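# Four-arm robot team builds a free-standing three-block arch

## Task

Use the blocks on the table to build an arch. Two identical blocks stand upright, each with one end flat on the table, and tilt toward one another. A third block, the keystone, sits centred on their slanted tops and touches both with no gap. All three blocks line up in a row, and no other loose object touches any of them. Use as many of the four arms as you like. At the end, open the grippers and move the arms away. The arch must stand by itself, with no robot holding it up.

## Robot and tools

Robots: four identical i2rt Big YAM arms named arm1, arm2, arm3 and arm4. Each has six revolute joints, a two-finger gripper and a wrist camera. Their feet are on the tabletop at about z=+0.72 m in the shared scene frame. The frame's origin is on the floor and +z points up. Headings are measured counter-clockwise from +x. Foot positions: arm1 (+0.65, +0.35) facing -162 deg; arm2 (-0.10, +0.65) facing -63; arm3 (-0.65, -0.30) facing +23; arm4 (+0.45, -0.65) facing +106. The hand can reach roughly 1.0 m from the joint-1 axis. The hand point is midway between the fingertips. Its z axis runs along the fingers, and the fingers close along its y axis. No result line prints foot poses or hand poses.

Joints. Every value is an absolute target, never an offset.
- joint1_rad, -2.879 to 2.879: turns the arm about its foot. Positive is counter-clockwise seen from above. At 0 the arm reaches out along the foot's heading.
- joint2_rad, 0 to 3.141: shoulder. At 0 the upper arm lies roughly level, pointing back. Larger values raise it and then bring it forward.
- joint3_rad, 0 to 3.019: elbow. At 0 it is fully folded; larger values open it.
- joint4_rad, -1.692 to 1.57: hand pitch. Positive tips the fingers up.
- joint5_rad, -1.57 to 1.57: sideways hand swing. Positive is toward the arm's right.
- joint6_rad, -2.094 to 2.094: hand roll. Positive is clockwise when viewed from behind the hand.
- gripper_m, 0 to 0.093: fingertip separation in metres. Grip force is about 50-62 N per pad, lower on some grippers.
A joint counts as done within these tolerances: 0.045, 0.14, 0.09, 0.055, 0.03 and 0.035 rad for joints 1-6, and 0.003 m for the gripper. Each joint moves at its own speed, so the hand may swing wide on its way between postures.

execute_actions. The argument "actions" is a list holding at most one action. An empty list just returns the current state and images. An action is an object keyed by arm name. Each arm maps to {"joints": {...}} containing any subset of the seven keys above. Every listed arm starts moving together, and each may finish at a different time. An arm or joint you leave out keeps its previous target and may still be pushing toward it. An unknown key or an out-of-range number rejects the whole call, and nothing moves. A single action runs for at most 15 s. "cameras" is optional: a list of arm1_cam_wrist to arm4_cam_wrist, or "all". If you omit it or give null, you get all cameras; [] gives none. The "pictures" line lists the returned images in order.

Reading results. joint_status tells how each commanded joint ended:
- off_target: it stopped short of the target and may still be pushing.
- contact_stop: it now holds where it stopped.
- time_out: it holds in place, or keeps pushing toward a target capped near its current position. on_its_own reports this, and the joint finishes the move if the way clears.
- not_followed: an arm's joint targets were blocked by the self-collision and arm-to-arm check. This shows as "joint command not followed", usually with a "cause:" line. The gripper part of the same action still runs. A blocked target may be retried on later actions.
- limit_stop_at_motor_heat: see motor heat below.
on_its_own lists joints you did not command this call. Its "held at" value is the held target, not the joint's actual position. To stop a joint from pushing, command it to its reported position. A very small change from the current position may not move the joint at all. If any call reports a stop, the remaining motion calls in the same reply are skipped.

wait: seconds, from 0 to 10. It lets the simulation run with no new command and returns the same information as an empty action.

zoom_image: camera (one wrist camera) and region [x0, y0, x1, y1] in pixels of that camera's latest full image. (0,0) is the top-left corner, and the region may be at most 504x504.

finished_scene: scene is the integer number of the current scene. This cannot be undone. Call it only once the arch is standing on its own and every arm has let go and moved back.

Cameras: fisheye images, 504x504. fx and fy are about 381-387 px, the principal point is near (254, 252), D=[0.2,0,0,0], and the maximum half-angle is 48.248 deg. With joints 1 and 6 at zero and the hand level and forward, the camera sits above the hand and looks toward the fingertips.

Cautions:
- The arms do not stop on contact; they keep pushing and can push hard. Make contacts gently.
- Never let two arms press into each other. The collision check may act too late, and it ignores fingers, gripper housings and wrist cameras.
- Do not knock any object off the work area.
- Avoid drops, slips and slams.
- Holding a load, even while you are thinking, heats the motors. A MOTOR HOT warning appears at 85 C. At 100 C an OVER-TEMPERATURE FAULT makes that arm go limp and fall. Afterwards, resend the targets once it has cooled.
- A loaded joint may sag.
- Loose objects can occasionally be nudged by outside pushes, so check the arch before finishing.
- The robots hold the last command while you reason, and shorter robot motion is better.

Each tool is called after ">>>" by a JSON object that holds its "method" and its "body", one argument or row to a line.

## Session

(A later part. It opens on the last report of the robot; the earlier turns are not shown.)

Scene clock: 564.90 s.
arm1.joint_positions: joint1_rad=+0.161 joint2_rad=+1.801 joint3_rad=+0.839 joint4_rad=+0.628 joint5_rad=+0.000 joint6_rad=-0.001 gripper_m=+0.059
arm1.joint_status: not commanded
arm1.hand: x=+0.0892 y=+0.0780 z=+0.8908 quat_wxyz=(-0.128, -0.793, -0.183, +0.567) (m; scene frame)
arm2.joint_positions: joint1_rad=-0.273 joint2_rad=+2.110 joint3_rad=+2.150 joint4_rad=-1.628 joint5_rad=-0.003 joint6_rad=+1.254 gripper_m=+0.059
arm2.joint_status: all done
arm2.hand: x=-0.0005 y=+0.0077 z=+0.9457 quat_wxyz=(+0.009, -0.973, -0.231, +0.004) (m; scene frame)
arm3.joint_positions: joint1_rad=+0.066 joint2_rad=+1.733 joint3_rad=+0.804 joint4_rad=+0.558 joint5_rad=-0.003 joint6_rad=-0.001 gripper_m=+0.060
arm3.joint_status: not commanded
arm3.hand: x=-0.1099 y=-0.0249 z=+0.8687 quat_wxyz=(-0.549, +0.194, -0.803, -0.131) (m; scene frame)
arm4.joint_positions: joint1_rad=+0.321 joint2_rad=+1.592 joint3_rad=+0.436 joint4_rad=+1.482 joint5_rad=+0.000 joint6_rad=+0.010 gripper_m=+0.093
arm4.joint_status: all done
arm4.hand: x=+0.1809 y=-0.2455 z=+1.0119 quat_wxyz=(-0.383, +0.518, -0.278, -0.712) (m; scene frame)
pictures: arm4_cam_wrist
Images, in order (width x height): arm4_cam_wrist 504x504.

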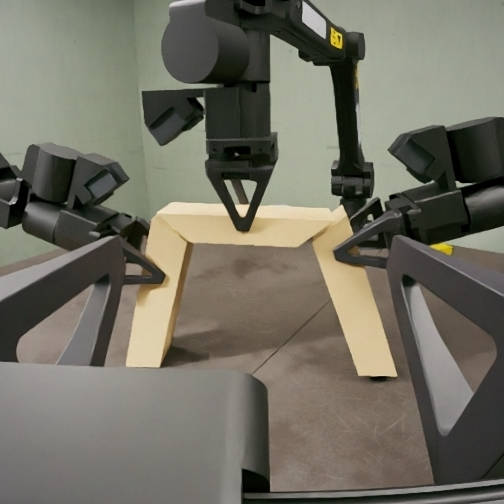

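>>> {"method": "execute_actions", "body": {
  "actions": [
    {"arm2":{"joints":{"joint2_rad":2.03}},"arm1":{"joints":{"joint2_rad":1.82,"joint4_rad":0.70}}}
  ],
  "cameras": []
}}

>>> {"method": "execute_actions", "body": {
  "actions": [
    {"arm2":{"joints":{"joint3_rad":2.075,"joint4_rad":-1.585,"joint2_rad":2.05}}}
  ],
  "cameras": ["arm4_cam_wrist"]
}}

Scene clock: 579.93 s.
arm1.joint_positions: joint1_rad=+0.161 joint2_rad=+1.821 joint3_rad=+0.839 joint4_rad=+0.656 joint5_rad=+0.000 joint6_rad=-0.001 gripper_m=+0.059
arm1.joint_status: all done
arm1.hand: x=+0.0879 y=+0.0775 z=+0.8852 quat_wxyz=(-0.129, -0.791, -0.183, +0.570) (m; scene frame)
arm2.joint_positions: joint1_rad=-0.273 joint2_rad=+2.072 joint3_rad=+2.150 joint4_rad=-1.628 joint5_rad=-0.003 joint6_rad=+1.254 gripper_m=+0.059
arm2.joint_status: all done
arm2.hand: x=-0.0006 y=+0.0104 z=+0.9694 quat_wxyz=(-0.010, -0.973, -0.231, +0.006) (m; scene frame)
arm3.joint_positions: joint1_rad=+0.066 joint2_rad=+1.733 joint3_rad=+0.804 joint4_rad=+0.558 joint5_rad=-0.003 joint6_rad=-0.001 gripper_m=+0.060
arm3.joint_status: not commanded
arm3.hand: x=-0.1099 y=-0.0249 z=+0.8687 quat_wxyz=(-0.549, +0.194, -0.803, -0.131) (m; scene frame)
arm4.joint_positions: joint1_rad=+0.321 joint2_rad=+1.592 joint3_rad=+0.436 joint4_rad=+1.482 joint5_rad=+0.000 joint6_rad=+0.010 gripper_m=+0.093
arm4.joint_status: not commanded
arm4.hand: x=+0.1809 y=-0.2455 z=+1.0119 quat_wxyz=(-0.383, +0.518, -0.278, -0.712) (m; scene frame)
pictures: none
No camera images: the call's "cameras" was empty. Leave "cameras" out to get every camera's image.

Scene clock: 581.03 s.
arm1.joint_positions: joint1_rad=+0.161 joint2_rad=+1.821 joint3_rad=+0.839 joint4_rad=+0.656 joint5_rad=+0.000 joint6_rad=-0.001 gripper_m=+0.059
arm1.joint_status: not commanded
arm1.hand: x=+0.0879 y=+0.0775 z=+0.8852 quat_wxyz=(-0.129, -0.791, -0.183, +0.570) (m; scene frame)
arm2.joint_positions: joint1_rad=-0.273 joint2_rad=+2.070 joint3_rad=+2.062 joint4_rad=-1.592 joint5_rad=-0.003 joint6_rad=+1.254 gripper_m=+0.059
arm2.joint_status: all done
arm2.hand: x=-0.0027 y=+0.0219 z=+0.9368 quat_wxyz=(+0.015, -0.973, -0.231, +0.004) (m; scene frame)
arm3.joint_positions: joint1_rad=+0.066 joint2_rad=+1.733 joint3_rad=+0.804 joint4_rad=+0.558 joint5_rad=-0.003 joint6_rad=-0.001 gripper_m=+0.060
arm3.joint_status: not commanded
arm3.hand: x=-0.1099 y=-0.0249 z=+0.8687 quat_wxyz=(-0.549, +0.194, -0.803, -0.131) (m; scene frame)
arm4.joint_positions: joint1_rad=+0.321 joint2_rad=+1.592 joint3_rad=+0.436 joint4_rad=+1.482 joint5_rad=+0.000 joint6_rad=+0.010 gripper_m=+0.093
arm4.joint_status: not commanded
arm4.hand: x=+0.1809 y=-0.2455 z=+1.0119 quat_wxyz=(-0.383, +0.518, -0.278, -0.712) (m; scene frame)
pictures: arm4_cam_wrist
Images, in order (width x height): arm4_cam_wrist 504x504.

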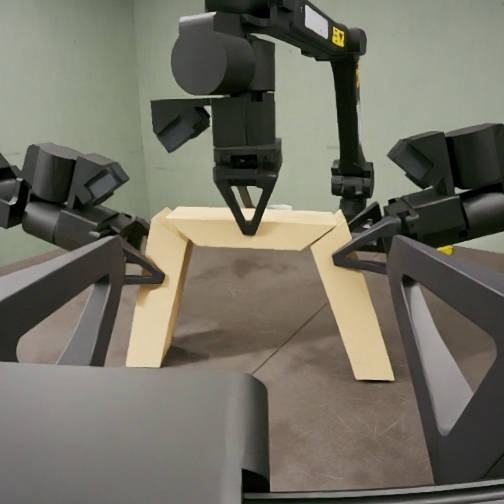

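>>> {"method": "execute_actions", "body": {
  "actions": [
    {"arm2":{"joints":{"joint4_rad":-1.625}}}
  ],
  "cameras": []
}}

>>> {"method": "execute_actions", "body": {
  "actions": [
    {"arm2":{"joints":{"gripper_m":0.093}}}
  ],
  "cameras": []
}}

>>> {"method": "execute_actions", "body": {
  "actions": [
    {"arm1":{"joints":{"gripper_m":0.093}},"arm3":{"joints":{"gripper_m":0.093}}}
  ],
  "cameras": ["arm4_cam_wrist"]
}}

Scene clock: 588.57 s.
arm1.joint_positions: joint1_rad=+0.161 joint2_rad=+1.821 joint3_rad=+0.839 joint4_rad=+0.656 joint5_rad=+0.000 joint6_rad=-0.001 gripper_m=+0.059
arm1.joint_status: not commanded
arm1.hand: x=+0.0879 y=+0.0775 z=+0.8852 quat_wxyz=(-0.129, -0.791, -0.183, +0.570) (m; scene frame)
arm2.joint_positions: joint1_rad=-0.273 joint2_rad=+2.070 joint3_rad=+2.062 joint4_rad=-1.616 joint5_rad=-0.003 joint6_rad=+1.254 gripper_m=+0.059
arm2.joint_status: all done
arm2.hand: x=-0.0036 y=+0.0278 z=+0.9371 quat_wxyz=(+0.028, -0.973, -0.231, +0.003) (m; scene frame)
arm3.joint_positions: joint1_rad=+0.066 joint2_rad=+1.733 joint3_rad=+0.804 joint4_rad=+0.558 joint5_rad=-0.003 joint6_rad=-0.001 gripper_m=+0.060
arm3.joint_status: not commanded
arm3.hand: x=-0.1099 y=-0.0249 z=+0.8687 quat_wxyz=(-0.549, +0.194, -0.803, -0.131) (m; scene frame)
arm4.joint_positions: joint1_rad=+0.321 joint2_rad=+1.592 joint3_rad=+0.436 joint4_rad=+1.482 joint5_rad=+0.000 joint6_rad=+0.010 gripper_m=+0.093
arm4.joint_status: not commanded
arm4.hand: x=+0.1809 y=-0.2455 z=+1.0119 quat_wxyz=(-0.383, +0.518, -0.278, -0.712) (m; scene frame)
pictures: none
No camera images: the call's "cameras" was empty. Leave "cameras" out to get every camera's image.

Scene clock: 589.23 s.
arm1.joint_positions: joint1_rad=+0.162 joint2_rad=+1.827 joint3_rad=+0.839 joint4_rad=+0.656 joint5_rad=+0.000 joint6_rad=-0.001 gripper_m=+0.059
arm1.joint_status: not commanded
arm1.hand: x=+0.0885 y=+0.0769 z=+0.8819 quat_wxyz=(-0.129, -0.792, -0.184, +0.568) (m; scene frame)
arm2.joint_positions: joint1_rad=-0.273 joint2_rad=+2.070 joint3_rad=+2.062 joint4_rad=-1.617 joint5_rad=-0.003 joint6_rad=+1.255 gripper_m=+0.093
arm2.joint_status: all done
arm2.hand: x=-0.0037 y=+0.0280 z=+0.9371 quat_wxyz=(+0.028, -0.973, -0.230, +0.003) (m; scene frame)
arm3.joint_positions: joint1_rad=+0.066 joint2_rad=+1.733 joint3_rad=+0.804 joint4_rad=+0.558 joint5_rad=-0.003 joint6_rad=-0.002 gripper_m=+0.060
arm3.joint_status: not commanded
arm3.hand: x=-0.1099 y=-0.0249 z=+0.8687 quat_wxyz=(-0.549, +0.194, -0.802, -0.131) (m; scene frame)
arm4.joint_positions: joint1_rad=+0.321 joint2_rad=+1.592 joint3_rad=+0.436 joint4_rad=+1.482 joint5_rad=+0.000 joint6_rad=+0.010 gripper_m=+0.093
arm4.joint_status: not commanded
arm4.hand: x=+0.1809 y=-0.2455 z=+1.0119 quat_wxyz=(-0.383, +0.518, -0.278, -0.712) (m; scene frame)
pictures: none
No camera images: the call's "cameras" was empty. Leave "cameras" out to get every camera's image.

Scene clock: 589.93 s.
arm1.joint_positions: joint1_rad=+0.162 joint2_rad=+1.827 joint3_rad=+0.866 joint4_rad=+0.681 joint5_rad=+0.000 joint6_rad=-0.001 gripper_m=+0.093
arm1.joint_status: all done
arm1.hand: x=+0.0775 y=+0.0715 z=+0.9000 quat_wxyz=(-0.133, -0.777, -0.180, +0.588) (m; scene frame)
arm2.joint_positions: joint1_rad=-0.273 joint2_rad=+2.070 joint3_rad=+2.062 joint4_rad=-1.617 joint5_rad=-0.003 joint6_rad=+1.255 gripper_m=+0.093
arm2.joint_status: not commanded
arm2.hand: x=-0.0037 y=+0.0280 z=+0.9371 quat_wxyz=(+0.028, -0.973, -0.230, +0.003) (m; scene frame)
arm3.joint_positions: joint1_rad=+0.066 joint2_rad=+1.733 joint3_rad=+0.823 joint4_rad=+0.580 joint5_rad=-0.003 joint6_rad=-0.002 gripper_m=+0.093
arm3.joint_status: all done
arm3.hand: x=-0.1017 y=-0.0207 z=+0.8825 quat_wxyz=(-0.565, +0.192, -0.791, -0.135) (m; scene frame)
arm4.joint_positions: joint1_rad=+0.321 joint2_rad=+1.592 joint3_rad=+0.436 joint4_rad=+1.482 joint5_rad=+0.000 joint6_rad=+0.010 gripper_m=+0.093
arm4.joint_status: not commanded
arm4.hand: x=+0.1809 y=-0.2455 z=+1.0119 quat_wxyz=(-0.383, +0.518, -0.278, -0.712) (m; scene frame)
pictures: arm4_cam_wrist
Images, in order (width x height): arm4_cam_wrist 504x504.

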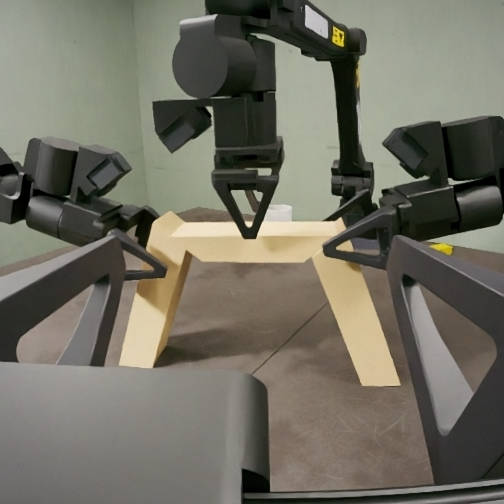

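>>> {"method": "execute_actions", "body": {
  "actions": [],
  "cameras": ["arm4_cam_wrist"]
}}

Scene clock: 595.63 s.
arm1.joint_positions: joint1_rad=+0.162 joint2_rad=+1.827 joint3_rad=+0.866 joint4_rad=+0.681 joint5_rad=+0.000 joint6_rad=-0.001 gripper_m=+0.093
arm1.joint_status: all done
arm1.hand: x=+0.0775 y=+0.0715 z=+0.9000 quat_wxyz=(-0.133, -0.777, -0.180, +0.588) (m; scene frame)
arm2.joint_positions: joint1_rad=-0.273 joint2_rad=+2.070 joint3_rad=+2.062 joint4_rad=-1.617 joint5_rad=-0.003 joint6_rad=+1.255 gripper_m=+0.093
arm2.joint_status: not commanded
arm2.hand: x=-0.0037 y=+0.0280 z=+0.9371 quat_wxyz=(+0.028, -0.973, -0.230, +0.003) (m; scene frame)
arm3.joint_positions: joint1_rad=+0.066 joint2_rad=+1.733 joint3_rad=+0.823 joint4_rad=+0.580 joint5_rad=-0.003 joint6_rad=-0.002 gripper_m=+0.093
arm3.joint_status: all done
arm3.hand: x=-0.1017 y=-0.0207 z=+0.8825 quat_wxyz=(-0.565, +0.192, -0.791, -0.135) (m; scene frame)
arm4.joint_positions: joint1_rad=+0.321 joint2_rad=+1.592 joint3_rad=+0.436 joint4_rad=+1.482 joint5_rad=+0.000 joint6_rad=+0.010 gripper_m=+0.093
arm4.joint_status: not commanded
arm4.hand: x=+0.1809 y=-0.2455 z=+1.0119 quat_wxyz=(-0.383, +0.518, -0.278, -0.712) (m; scene frame)
pictures: arm4_cam_wrist
Images, in order (width x height): arm4_cam_wrist 504x504.

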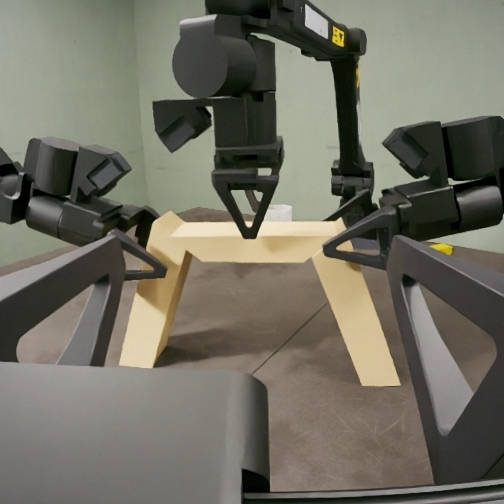

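>>> {"method": "execute_actions", "body": {
  "actions": [
    {"arm1":{"joints":{"gripper_m":0.03}},"arm3":{"joints":{"gripper_m":0.03}},"arm2":{"joints":{"joint2_rad":2.085,"joint4_rad":-1.58}}}
  ],
  "cameras": []
}}

>>> {"method": "execute_actions", "body": {
  "actions": [
    {"arm2":{"joints":{"gripper_m":0.03}}}
  ],
  "cameras": []
}}

>>> {"method": "execute_actions", "body": {
  "actions": [
    {"arm2":{"joints":{"joint2_rad":2.01}}}
  ],
  "cameras": []
}}

>>> {"method": "execute_actions", "body": {
  "actions": [
    {"arm3":{"joints":{"joint3_rad":0.925,"joint2_rad":1.775}},"arm1":{"joints":{"joint3_rad":0.965,"joint2_rad":1.87}}}
  ],
  "cameras": ["arm4_cam_wrist"]
}}

Scene clock: 605.97 s.
arm1.joint_positions: joint1_rad=+0.164 joint2_rad=+1.827 joint3_rad=+0.866 joint4_rad=+0.682 joint5_rad=-0.001 joint6_rad=-0.002 gripper_m=+0.059
arm1.joint_status: gripper_m off_target (ended at +0.059, target +0.030)
arm1.hand: x=+0.0779 y=+0.0705 z=+0.9001 quat_wxyz=(-0.134, -0.777, -0.181, +0.588) (m; scene frame)
arm2.joint_positions: joint1_rad=-0.273 joint2_rad=+2.070 joint3_rad=+2.062 joint4_rad=-1.589 joint5_rad=-0.003 joint6_rad=+1.255 gripper_m=+0.093
arm2.joint_status: all done
arm2.hand: x=-0.0026 y=+0.0212 z=+0.9368 quat_wxyz=(+0.014, -0.973, -0.231, +0.004) (m; scene frame)
arm3.joint_positions: joint1_rad=+0.066 joint2_rad=+1.733 joint3_rad=+0.823 joint4_rad=+0.581 joint5_rad=-0.002 joint6_rad=-0.002 gripper_m=+0.060
arm3.joint_status: gripper_m off_target (ended at +0.060, target +0.030)
arm3.hand: x=-0.1016 y=-0.0208 z=+0.8827 quat_wxyz=(-0.565, +0.191, -0.791, -0.134) (m; scene frame)
arm4.joint_positions: joint1_rad=+0.321 joint2_rad=+1.592 joint3_rad=+0.436 joint4_rad=+1.482 joint5_rad=+0.000 joint6_rad=+0.010 gripper_m=+0.093
arm4.joint_status: not commanded
arm4.hand: x=+0.1809 y=-0.2455 z=+1.0119 quat_wxyz=(-0.383, +0.518, -0.278, -0.712) (m; scene frame)
pictures: none
No camera images: the call's "cameras" was empty. Leave "cameras" out to get every camera's image.

Scene clock: 606.60 s.
arm1.joint_positions: joint1_rad=+0.164 joint2_rad=+1.827 joint3_rad=+0.866 joint4_rad=+0.682 joint5_rad=-0.001 joint6_rad=-0.002 gripper_m=+0.059
arm1.joint_status: not commanded
arm1.hand: x=+0.0779 y=+0.0705 z=+0.9001 quat_wxyz=(-0.134, -0.777, -0.181, +0.588) (m; scene frame)
arm2.joint_positions: joint1_rad=-0.273 joint2_rad=+2.070 joint3_rad=+2.062 joint4_rad=-1.589 joint5_rad=-0.003 joint6_rad=+1.255 gripper_m=+0.030
arm2.joint_status: all done
arm2.hand: x=-0.0026 y=+0.0212 z=+0.9368 quat_wxyz=(+0.014, -0.973, -0.231, +0.004) (m; scene frame)
arm3.joint_positions: joint1_rad=+0.066 joint2_rad=+1.733 joint3_rad=+0.823 joint4_rad=+0.581 joint5_rad=-0.002 joint6_rad=-0.002 gripper_m=+0.060
arm3.joint_status: not commanded
arm3.hand: x=-0.1016 y=-0.0208 z=+0.8827 quat_wxyz=(-0.565, +0.191, -0.791, -0.134) (m; scene frame)
arm4.joint_positions: joint1_rad=+0.321 joint2_rad=+1.592 joint3_rad=+0.436 joint4_rad=+1.482 joint5_rad=+0.000 joint6_rad=+0.010 gripper_m=+0.093
arm4.joint_status: not commanded
arm4.hand: x=+0.1809 y=-0.2455 z=+1.0119 quat_wxyz=(-0.383, +0.518, -0.278, -0.712) (m; scene frame)
pictures: none
No camera images: the call's "cameras" was empty. Leave "cameras" out to get every camera's image.

Scene clock: 607.50 s.
arm1.joint_positions: joint1_rad=+0.164 joint2_rad=+1.827 joint3_rad=+0.866 joint4_rad=+0.682 joint5_rad=-0.001 joint6_rad=-0.002 gripper_m=+0.059
arm1.joint_status: not commanded
arm1.hand: x=+0.0779 y=+0.0705 z=+0.9001 quat_wxyz=(-0.134, -0.777, -0.181, +0.588) (m; scene frame)
arm2.joint_positions: joint1_rad=-0.273 joint2_rad=+2.037 joint3_rad=+2.062 joint4_rad=-1.589 joint5_rad=-0.003 joint6_rad=+1.255 gripper_m=+0.030
arm2.joint_status: all done
arm2.hand: x=-0.0027 y=+0.0232 z=+0.9570 quat_wxyz=(-0.002, -0.973, -0.231, +0.005) (m; scene frame)
arm3.joint_positions: joint1_rad=+0.066 joint2_rad=+1.733 joint3_rad=+0.823 joint4_rad=+0.581 joint5_rad=-0.002 joint6_rad=-0.002 gripper_m=+0.060
arm3.joint_status: not commanded
arm3.hand: x=-0.1016 y=-0.0208 z=+0.8827 quat_wxyz=(-0.565, +0.191, -0.791, -0.134) (m; scene frame)
arm4.joint_positions: joint1_rad=+0.321 joint2_rad=+1.592 joint3_rad=+0.436 joint4_rad=+1.482 joint5_rad=+0.000 joint6_rad=+0.010 gripper_m=+0.093
arm4.joint_status: not commanded
arm4.hand: x=+0.1809 y=-0.2455 z=+1.0119 quat_wxyz=(-0.383, +0.518, -0.278, -0.712) (m; scene frame)
pictures: none
No camera images: the call's "cameras" was empty. Leave "cameras" out to get every camera's image.

Scene clock: 608.10 s.
arm1.joint_positions: joint1_rad=+0.164 joint2_rad=+1.838 joint3_rad=+0.882 joint4_rad=+0.682 joint5_rad=-0.001 joint6_rad=-0.002 gripper_m=+0.059
arm1.joint_status: all done
arm1.hand: x=+0.0729 y=+0.0680 z=+0.9004 quat_wxyz=(-0.135, -0.775, -0.181, +0.590) (m; scene frame)
arm2.joint_positions: joint1_rad=-0.273 joint2_rad=+2.037 joint3_rad=+2.062 joint4_rad=-1.589 joint5_rad=-0.003 joint6_rad=+1.255 gripper_m=+0.030
arm2.joint_status: not commanded
arm2.hand: x=-0.0027 y=+0.0232 z=+0.9570 quat_wxyz=(-0.002, -0.973, -0.231, +0.005) (m; scene frame)
arm3.joint_positions: joint1_rad=+0.066 joint2_rad=+1.744 joint3_rad=+0.837 joint4_rad=+0.581 joint5_rad=-0.002 joint6_rad=-0.001 gripper_m=+0.060
arm3.joint_status: all done
arm3.hand: x=-0.0967 y=-0.0183 z=+0.8830 quat_wxyz=(-0.567, +0.191, -0.790, -0.135) (m; scene frame)
arm4.joint_positions: joint1_rad=+0.321 joint2_rad=+1.592 joint3_rad=+0.436 joint4_rad=+1.482 joint5_rad=+0.000 joint6_rad=+0.010 gripper_m=+0.093
arm4.joint_status: not commanded
arm4.hand: x=+0.1809 y=-0.2455 z=+1.0119 quat_wxyz=(-0.383, +0.518, -0.278, -0.712) (m; scene frame)
pictures: arm4_cam_wrist
Images, in order (width x height): arm4_cam_wrist 504x504.

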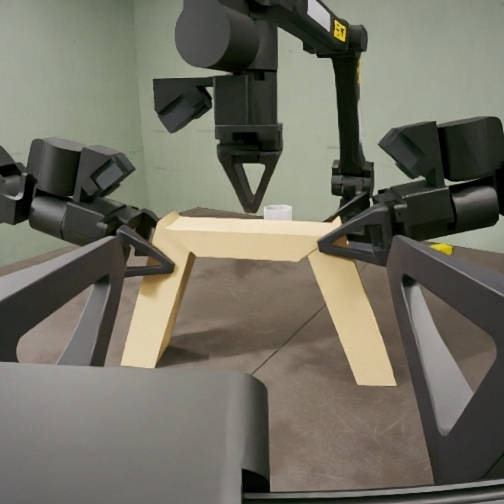

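Squeezing raises the keystone; push a bit more.

>>> {"method": "execute_actions", "body": {
  "actions": [
    {"arm3":{"joints":{"joint3_rad":0.96,"joint2_rad":1.81}},"arm1":{"joints":{"joint3_rad":1.0,"joint2_rad":1.905}},"arm2":{"joints":{"joint2_rad":1.6}}}
  ],
  "cameras": ["arm4_cam_wrist"]
}}

Scene clock: 613.40 s.
arm1.joint_positions: joint1_rad=+0.164 joint2_rad=+1.857 joint3_rad=+0.906 joint4_rad=+0.685 joint5_rad=-0.001 joint6_rad=-0.002 gripper_m=+0.059
arm1.joint_status: joint3_rad time_out (moved +0.024 of +0.118); the others done
arm1.on_its_own: joint3_rad reads +0.906 and still pushes toward +1.000 since a time_out
arm1.hand: x=+0.0650 y=+0.0642 z=+0.9004 quat_wxyz=(-0.135, -0.773, -0.180, +0.593) (m; scene frame)
arm2.joint_positions: joint1_rad=-0.273 joint2_rad=+1.609 joint3_rad=+2.068 joint4_rad=-1.586 joint5_rad=-0.003 joint6_rad=+1.255 gripper_m=+0.030
arm2.joint_status: all done
arm2.hand: x=-0.0120 y=+0.1067 z=+1.2088 quat_wxyz=(-0.219, -0.949, -0.227, +0.023) (m; scene frame)
arm3.joint_positions: joint1_rad=+0.066 joint2_rad=+1.757 joint3_rad=+0.852 joint4_rad=+0.581 joint5_rad=-0.002 joint6_rad=+0.004 gripper_m=+0.060
arm3.joint_status: joint3_rad time_out (moved +0.015 of +0.123); the others done
arm3.on_its_own: joint3_rad reads +0.852 and still pushes toward +0.960 since a time_out
arm3.hand: x=-0.0919 y=-0.0159 z=+0.8820 quat_wxyz=(-0.567, +0.189, -0.790, -0.136) (m; scene frame)
arm4.joint_positions: joint1_rad=+0.321 joint2_rad=+1.592 joint3_rad=+0.436 joint4_rad=+1.482 joint5_rad=+0.000 joint6_rad=+0.010 gripper_m=+0.093
arm4.joint_status: not commanded
arm4.hand: x=+0.1809 y=-0.2455 z=+1.0119 quat_wxyz=(-0.383, +0.518, -0.278, -0.712) (m; scene frame)
pictures: arm4_cam_wrist
Images, in order (width x height): arm4_cam_wrist 504x504.

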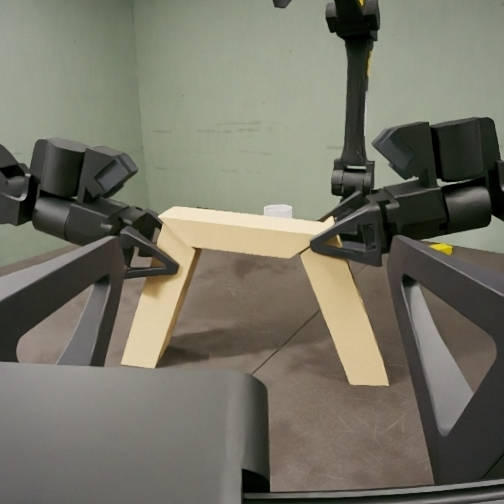

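>>> {"method": "execute_actions", "body": {
  "actions": [
    {"arm3":{"joints":{"joint3_rad":0.86,"joint2_rad":1.757,"joint4_rad":0.585,"gripper_m":0.093}},"arm1":{"joints":{"joint3_rad":0.915,"joint2_rad":1.857,"joint4_rad":0.69,"gripper_m":0.093}}}
  ],
  "cameras": ["arm4_cam_wrist"]
}}

>>> {"method": "execute_actions", "body": {
  "actions": [
    {"arm3":{"joints":{"joint3_rad":0.62,"joint2_rad":1.5,"joint4_rad":0.52}},"arm1":{"joints":{"joint3_rad":0.67,"joint2_rad":1.59,"joint4_rad":0.62}}}
  ],
  "cameras": ["arm4_cam_wrist"]
}}

Scene clock: 621.40 s.
arm1.joint_positions: joint1_rad=+0.164 joint2_rad=+1.856 joint3_rad=+0.907 joint4_rad=+0.685 joint5_rad=-0.001 joint6_rad=-0.002 gripper_m=+0.093
arm1.joint_status: all done
arm1.hand: x=+0.0647 y=+0.0640 z=+0.9010 quat_wxyz=(-0.135, -0.772, -0.180, +0.594) (m; scene frame)
arm2.joint_positions: joint1_rad=-0.273 joint2_rad=+1.609 joint3_rad=+2.068 joint4_rad=-1.586 joint5_rad=-0.003 joint6_rad=+1.255 gripper_m=+0.030
arm2.joint_status: not commanded
arm2.hand: x=-0.0120 y=+0.1067 z=+1.2088 quat_wxyz=(-0.219, -0.949, -0.227, +0.023) (m; scene frame)
arm3.joint_positions: joint1_rad=+0.066 joint2_rad=+1.756 joint3_rad=+0.854 joint4_rad=+0.581 joint5_rad=-0.002 joint6_rad=+0.004 gripper_m=+0.093
arm3.joint_status: all done
arm3.hand: x=-0.0913 y=-0.0155 z=+0.8833 quat_wxyz=(-0.568, +0.189, -0.789, -0.137) (m; scene frame)
arm4.joint_positions: joint1_rad=+0.321 joint2_rad=+1.592 joint3_rad=+0.436 joint4_rad=+1.482 joint5_rad=+0.000 joint6_rad=+0.010 gripper_m=+0.093
arm4.joint_status: not commanded
arm4.hand: x=+0.1809 y=-0.2455 z=+1.0119 quat_wxyz=(-0.383, +0.518, -0.278, -0.712) (m; scene frame)
pictures: arm4_cam_wrist
Images, in order (width x height): arm4_cam_wrist 504x504.

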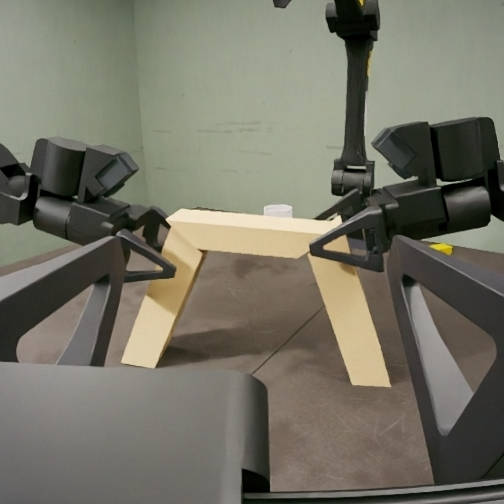

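Scene clock: 622.43 s.
arm1.joint_positions: joint1_rad=+0.164 joint2_rad=+1.584 joint3_rad=+0.678 joint4_rad=+0.630 joint5_rad=-0.001 joint6_rad=-0.002 gripper_m=+0.093
arm1.joint_status: all done
arm1.hand: x=+0.1427 y=+0.1018 z=+0.9411 quat_wxyz=(-0.134, -0.776, -0.181, +0.589) (m; scene frame)
arm2.joint_positions: joint1_rad=-0.273 joint2_rad=+1.609 joint3_rad=+2.068 joint4_rad=-1.586 joint5_rad=-0.003 joint6_rad=+1.255 gripper_m=+0.030
arm2.joint_status: not commanded
arm2.hand: x=-0.0120 y=+0.1067 z=+1.2088 quat_wxyz=(-0.219, -0.949, -0.227, +0.023) (m; scene frame)
arm3.joint_positions: joint1_rad=+0.066 joint2_rad=+1.496 joint3_rad=+0.631 joint4_rad=+0.532 joint5_rad=-0.002 joint6_rad=+0.004 gripper_m=+0.093
arm3.joint_status: all done
arm3.hand: x=-0.1688 y=-0.0548 z=+0.9131 quat_wxyz=(-0.564, +0.189, -0.792, -0.136) (m; scene frame)
arm4.joint_positions: joint1_rad=+0.321 joint2_rad=+1.592 joint3_rad=+0.436 joint4_rad=+1.482 joint5_rad=+0.000 joint6_rad=+0.010 gripper_m=+0.093
arm4.joint_status: not commanded
arm4.hand: x=+0.1809 y=-0.2455 z=+1.0119 quat_wxyz=(-0.383, +0.518, -0.278, -0.712) (m; scene frame)
pictures: arm4_cam_wrist
Images, in order (width x height): arm4_cam_wrist 504x504.

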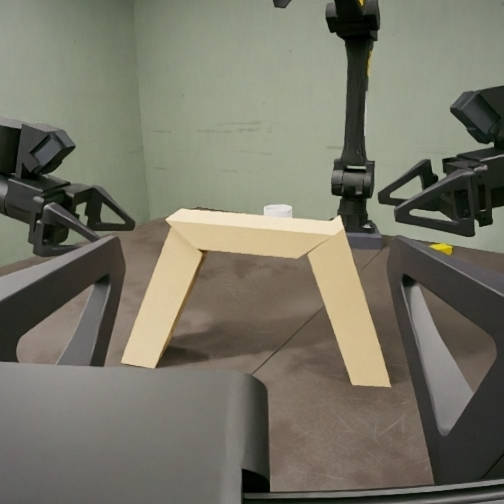

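>>> {"method": "execute_actions", "body": {
  "actions": [
    {"arm2":{"joints":{"joint1_rad":-0.39,"joint2_rad":2.0,"joint3_rad":2.13,"joint4_rad":-1.6,"gripper_m":0.0}}}
  ],
  "cameras": []
}}

>>> {"method": "execute_actions", "body": {
  "actions": [
    {"arm2":{"joints":{"joint2_rad":2.075}}}
  ],
  "cameras": ["arm4_cam_wrist"]
}}

Scene clock: 631.23 s.
arm1.joint_positions: joint1_rad=+0.164 joint2_rad=+1.584 joint3_rad=+0.678 joint4_rad=+0.630 joint5_rad=-0.001 joint6_rad=-0.002 gripper_m=+0.093
arm1.joint_status: not commanded
arm1.hand: x=+0.1427 y=+0.1018 z=+0.9411 quat_wxyz=(-0.134, -0.776, -0.181, +0.589) (m; scene frame)
arm2.joint_positions: joint1_rad=-0.397 joint2_rad=+2.021 joint3_rad=+2.105 joint4_rad=-1.596 joint5_rad=-0.002 joint6_rad=+1.255 gripper_m=+0.001
arm2.joint_status: all done
arm2.hand: x=-0.0806 y=+0.0098 z=+0.9849 quat_wxyz=(-0.029, -0.985, -0.170, +0.010) (m; scene frame)
arm3.joint_positions: joint1_rad=+0.066 joint2_rad=+1.496 joint3_rad=+0.631 joint4_rad=+0.532 joint5_rad=-0.002 joint6_rad=+0.004 gripper_m=+0.093
arm3.joint_status: not commanded
arm3.hand: x=-0.1688 y=-0.0548 z=+0.9131 quat_wxyz=(-0.564, +0.189, -0.792, -0.136) (m; scene frame)
arm4.joint_positions: joint1_rad=+0.321 joint2_rad=+1.592 joint3_rad=+0.436 joint4_rad=+1.482 joint5_rad=+0.000 joint6_rad=+0.010 gripper_m=+0.093
arm4.joint_status: not commanded
arm4.hand: x=+0.1809 y=-0.2455 z=+1.0119 quat_wxyz=(-0.383, +0.518, -0.278, -0.712) (m; scene frame)
pictures: none
No camera images: the call's "cameras" was empty. Leave "cameras" out to get every camera's image.

Scene clock: 632.10 s.
arm1.joint_positions: joint1_rad=+0.164 joint2_rad=+1.584 joint3_rad=+0.678 joint4_rad=+0.630 joint5_rad=-0.001 joint6_rad=-0.002 gripper_m=+0.093
arm1.joint_status: not commanded
arm1.hand: x=+0.1427 y=+0.1018 z=+0.9411 quat_wxyz=(-0.134, -0.776, -0.181, +0.589) (m; scene frame)
arm2.joint_positions: joint1_rad=-0.397 joint2_rad=+2.066 joint3_rad=+2.105 joint4_rad=-1.596 joint5_rad=-0.002 joint6_rad=+1.255 gripper_m=+0.001
arm2.joint_status: all done
arm2.hand: x=-0.0809 y=+0.0059 z=+0.9564 quat_wxyz=(-0.006, -0.985, -0.170, +0.007) (m; scene frame)
arm3.joint_positions: joint1_rad=+0.066 joint2_rad=+1.496 joint3_rad=+0.631 joint4_rad=+0.532 joint5_rad=-0.002 joint6_rad=+0.004 gripper_m=+0.093
arm3.joint_status: not commanded
arm3.hand: x=-0.1688 y=-0.0548 z=+0.9131 quat_wxyz=(-0.564, +0.189, -0.792, -0.136) (m; scene frame)
arm4.joint_positions: joint1_rad=+0.321 joint2_rad=+1.592 joint3_rad=+0.436 joint4_rad=+1.482 joint5_rad=+0.000 joint6_rad=+0.010 gripper_m=+0.093
arm4.joint_status: not commanded
arm4.hand: x=+0.1809 y=-0.2455 z=+1.0119 quat_wxyz=(-0.383, +0.518, -0.278, -0.712) (m; scene frame)
pictures: arm4_cam_wrist
Images, in order (width x height): arm4_cam_wrist 504x504.

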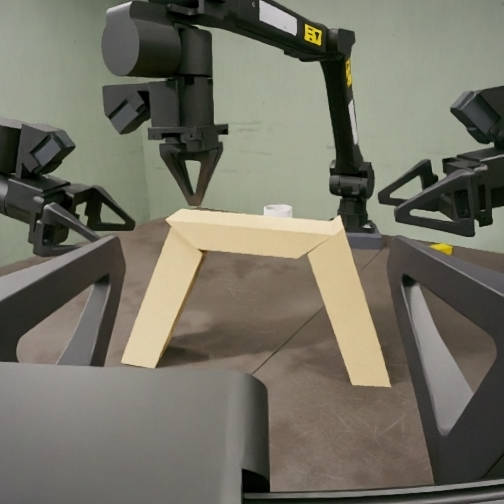

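>>> {"method": "execute_actions", "body": {
  "actions": [
    {"arm2":{"joints":{"joint4_rad":-1.53}}}
  ],
  "cameras": []
}}

>>> {"method": "execute_actions", "body": {
  "actions": [
    {"arm2":{"joints":{"joint2_rad":2.105}}}
  ],
  "cameras": ["arm4_cam_wrist"]
}}

Scene clock: 636.70 s.
arm1.joint_positions: joint1_rad=+0.164 joint2_rad=+1.584 joint3_rad=+0.678 joint4_rad=+0.630 joint5_rad=-0.001 joint6_rad=-0.002 gripper_m=+0.093
arm1.joint_status: not commanded
arm1.hand: x=+0.1427 y=+0.1018 z=+0.9411 quat_wxyz=(-0.134, -0.776, -0.181, +0.589) (m; scene frame)
arm2.joint_positions: joint1_rad=-0.397 joint2_rad=+2.066 joint3_rad=+2.105 joint4_rad=-1.540 joint5_rad=-0.002 joint6_rad=+1.255 gripper_m=+0.001
arm2.joint_status: all done
arm2.hand: x=-0.0805 y=-0.0078 z=+0.9570 quat_wxyz=(-0.034, -0.985, -0.170, +0.011) (m; scene frame)
arm3.joint_positions: joint1_rad=+0.066 joint2_rad=+1.496 joint3_rad=+0.631 joint4_rad=+0.532 joint5_rad=-0.002 joint6_rad=+0.004 gripper_m=+0.093
arm3.joint_status: not commanded
arm3.hand: x=-0.1688 y=-0.0548 z=+0.9131 quat_wxyz=(-0.564, +0.189, -0.792, -0.136) (m; scene frame)
arm4.joint_positions: joint1_rad=+0.321 joint2_rad=+1.592 joint3_rad=+0.436 joint4_rad=+1.482 joint5_rad=+0.000 joint6_rad=+0.010 gripper_m=+0.093
arm4.joint_status: not commanded
arm4.hand: x=+0.1809 y=-0.2455 z=+1.0119 quat_wxyz=(-0.383, +0.518, -0.278, -0.712) (m; scene frame)
pictures: none
No camera images: the call's "cameras" was empty. Leave "cameras" out to get every camera's image.

Scene clock: 637.37 s.
arm1.joint_positions: joint1_rad=+0.164 joint2_rad=+1.584 joint3_rad=+0.678 joint4_rad=+0.630 joint5_rad=-0.001 joint6_rad=-0.002 gripper_m=+0.093
arm1.joint_status: not commanded
arm1.hand: x=+0.1427 y=+0.1018 z=+0.9411 quat_wxyz=(-0.134, -0.776, -0.181, +0.589) (m; scene frame)
arm2.joint_positions: joint1_rad=-0.397 joint2_rad=+2.081 joint3_rad=+2.105 joint4_rad=-1.539 joint5_rad=-0.002 joint6_rad=+1.255 gripper_m=+0.001
arm2.joint_status: all done
arm2.hand: x=-0.0806 y=-0.0089 z=+0.9480 quat_wxyz=(-0.027, -0.985, -0.170, +0.009) (m; scene frame)
arm3.joint_positions: joint1_rad=+0.066 joint2_rad=+1.496 joint3_rad=+0.631 joint4_rad=+0.532 joint5_rad=-0.002 joint6_rad=+0.004 gripper_m=+0.093
arm3.joint_status: not commanded
arm3.hand: x=-0.1688 y=-0.0548 z=+0.9131 quat_wxyz=(-0.564, +0.189, -0.792, -0.136) (m; scene frame)
arm4.joint_positions: joint1_rad=+0.321 joint2_rad=+1.592 joint3_rad=+0.436 joint4_rad=+1.482 joint5_rad=+0.000 joint6_rad=+0.010 gripper_m=+0.093
arm4.joint_status: not commanded
arm4.hand: x=+0.1809 y=-0.2455 z=+1.0119 quat_wxyz=(-0.383, +0.518, -0.278, -0.712) (m; scene frame)
pictures: arm4_cam_wrist
Images, in order (width x height): arm4_cam_wrist 504x504.

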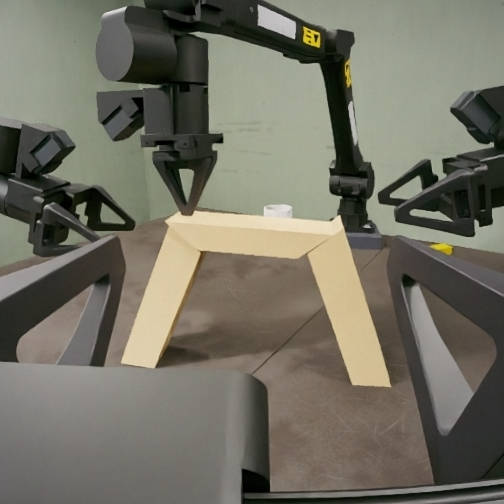

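>>> {"method": "execute_actions", "body": {
  "actions": [
    {"arm2":{"joints":{"joint2_rad":2.125}}}
  ],
  "cameras": ["arm4_cam_wrist"]
}}

>>> {"method": "execute_actions", "body": {
  "actions": [
    {"arm2":{"joints":{"joint2_rad":1.7}}}
  ],
  "cameras": ["arm4_cam_wrist"]
}}

Scene clock: 643.10 s.
arm1.joint_positions: joint1_rad=+0.164 joint2_rad=+1.584 joint3_rad=+0.678 joint4_rad=+0.630 joint5_rad=-0.001 joint6_rad=-0.002 gripper_m=+0.093
arm1.joint_status: not commanded
arm1.hand: x=+0.1427 y=+0.1018 z=+0.9411 quat_wxyz=(-0.134, -0.776, -0.181, +0.589) (m; scene frame)
arm2.joint_positions: joint1_rad=-0.397 joint2_rad=+2.097 joint3_rad=+2.105 joint4_rad=-1.539 joint5_rad=-0.002 joint6_rad=+1.255 gripper_m=+0.001
arm2.joint_status: all done
arm2.hand: x=-0.0806 y=-0.0099 z=+0.9372 quat_wxyz=(-0.019, -0.985, -0.170, +0.008) (m; scene frame)
arm3.joint_positions: joint1_rad=+0.066 joint2_rad=+1.496 joint3_rad=+0.631 joint4_rad=+0.532 joint5_rad=-0.002 joint6_rad=+0.004 gripper_m=+0.093
arm3.joint_status: not commanded
arm3.hand: x=-0.1688 y=-0.0548 z=+0.9131 quat_wxyz=(-0.564, +0.189, -0.792, -0.136) (m; scene frame)
arm4.joint_positions: joint1_rad=+0.321 joint2_rad=+1.592 joint3_rad=+0.436 joint4_rad=+1.482 joint5_rad=+0.000 joint6_rad=+0.010 gripper_m=+0.093
arm4.joint_status: not commanded
arm4.hand: x=+0.1809 y=-0.2455 z=+1.0119 quat_wxyz=(-0.383, +0.518, -0.278, -0.712) (m; scene frame)
pictures: arm4_cam_wrist
Images, in order (width x height): arm4_cam_wrist 504x504.

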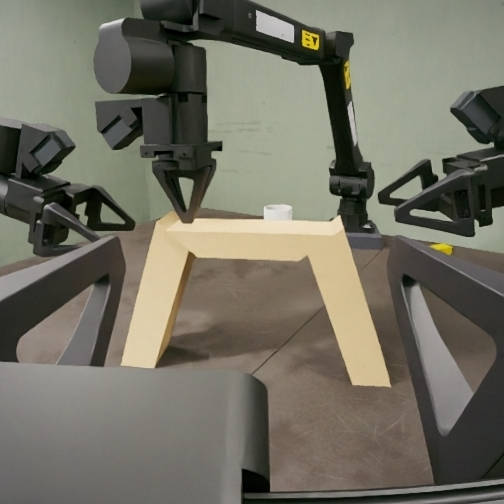

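Scene clock: 645.00 s.
arm1.joint_positions: joint1_rad=+0.164 joint2_rad=+1.584 joint3_rad=+0.678 joint4_rad=+0.630 joint5_rad=-0.001 joint6_rad=-0.002 gripper_m=+0.093
arm1.joint_status: not commanded
arm1.hand: x=+0.1427 y=+0.1018 z=+0.9411 quat_wxyz=(-0.134, -0.776, -0.181, +0.589) (m; scene frame)
arm2.joint_positions: joint1_rad=-0.397 joint2_rad=+1.709 joint3_rad=+2.124 joint4_rad=-1.536 joint5_rad=-0.002 joint6_rad=+1.255 gripper_m=+0.001
arm2.joint_status: all done
arm2.hand: x=-0.0791 y=+0.0553 z=+1.1853 quat_wxyz=(-0.221, -0.960, -0.167, +0.037) (m; scene frame)
arm3.joint_positions: joint1_rad=+0.066 joint2_rad=+1.496 joint3_rad=+0.631 joint4_rad=+0.532 joint5_rad=-0.002 joint6_rad=+0.004 gripper_m=+0.093
arm3.joint_status: not commanded
arm3.hand: x=-0.1688 y=-0.0548 z=+0.9131 quat_wxyz=(-0.564, +0.189, -0.792, -0.136) (m; scene frame)
arm4.joint_positions: joint1_rad=+0.321 joint2_rad=+1.592 joint3_rad=+0.436 joint4_rad=+1.482 joint5_rad=+0.000 joint6_rad=+0.010 gripper_m=+0.093
arm4.joint_status: not commanded
arm4.hand: x=+0.1809 y=-0.2455 z=+1.0119 quat_wxyz=(-0.383, +0.518, -0.278, -0.712) (m; scene frame)
pictures: arm4_cam_wrist
Images, in order (width x height): arm4_cam_wrist 504x504.

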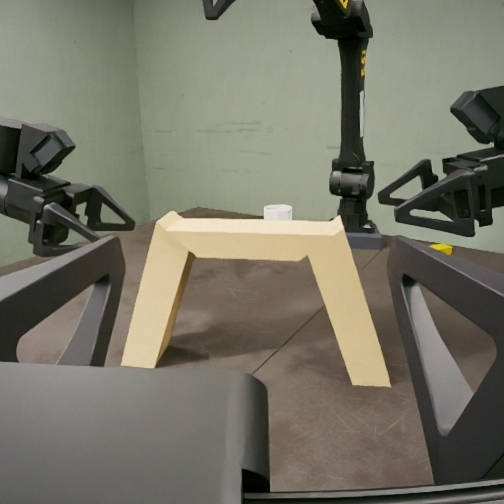

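>>> {"method": "finished_scene", "body": {
  "scene": 1
}}

The scene is finished: the task was done.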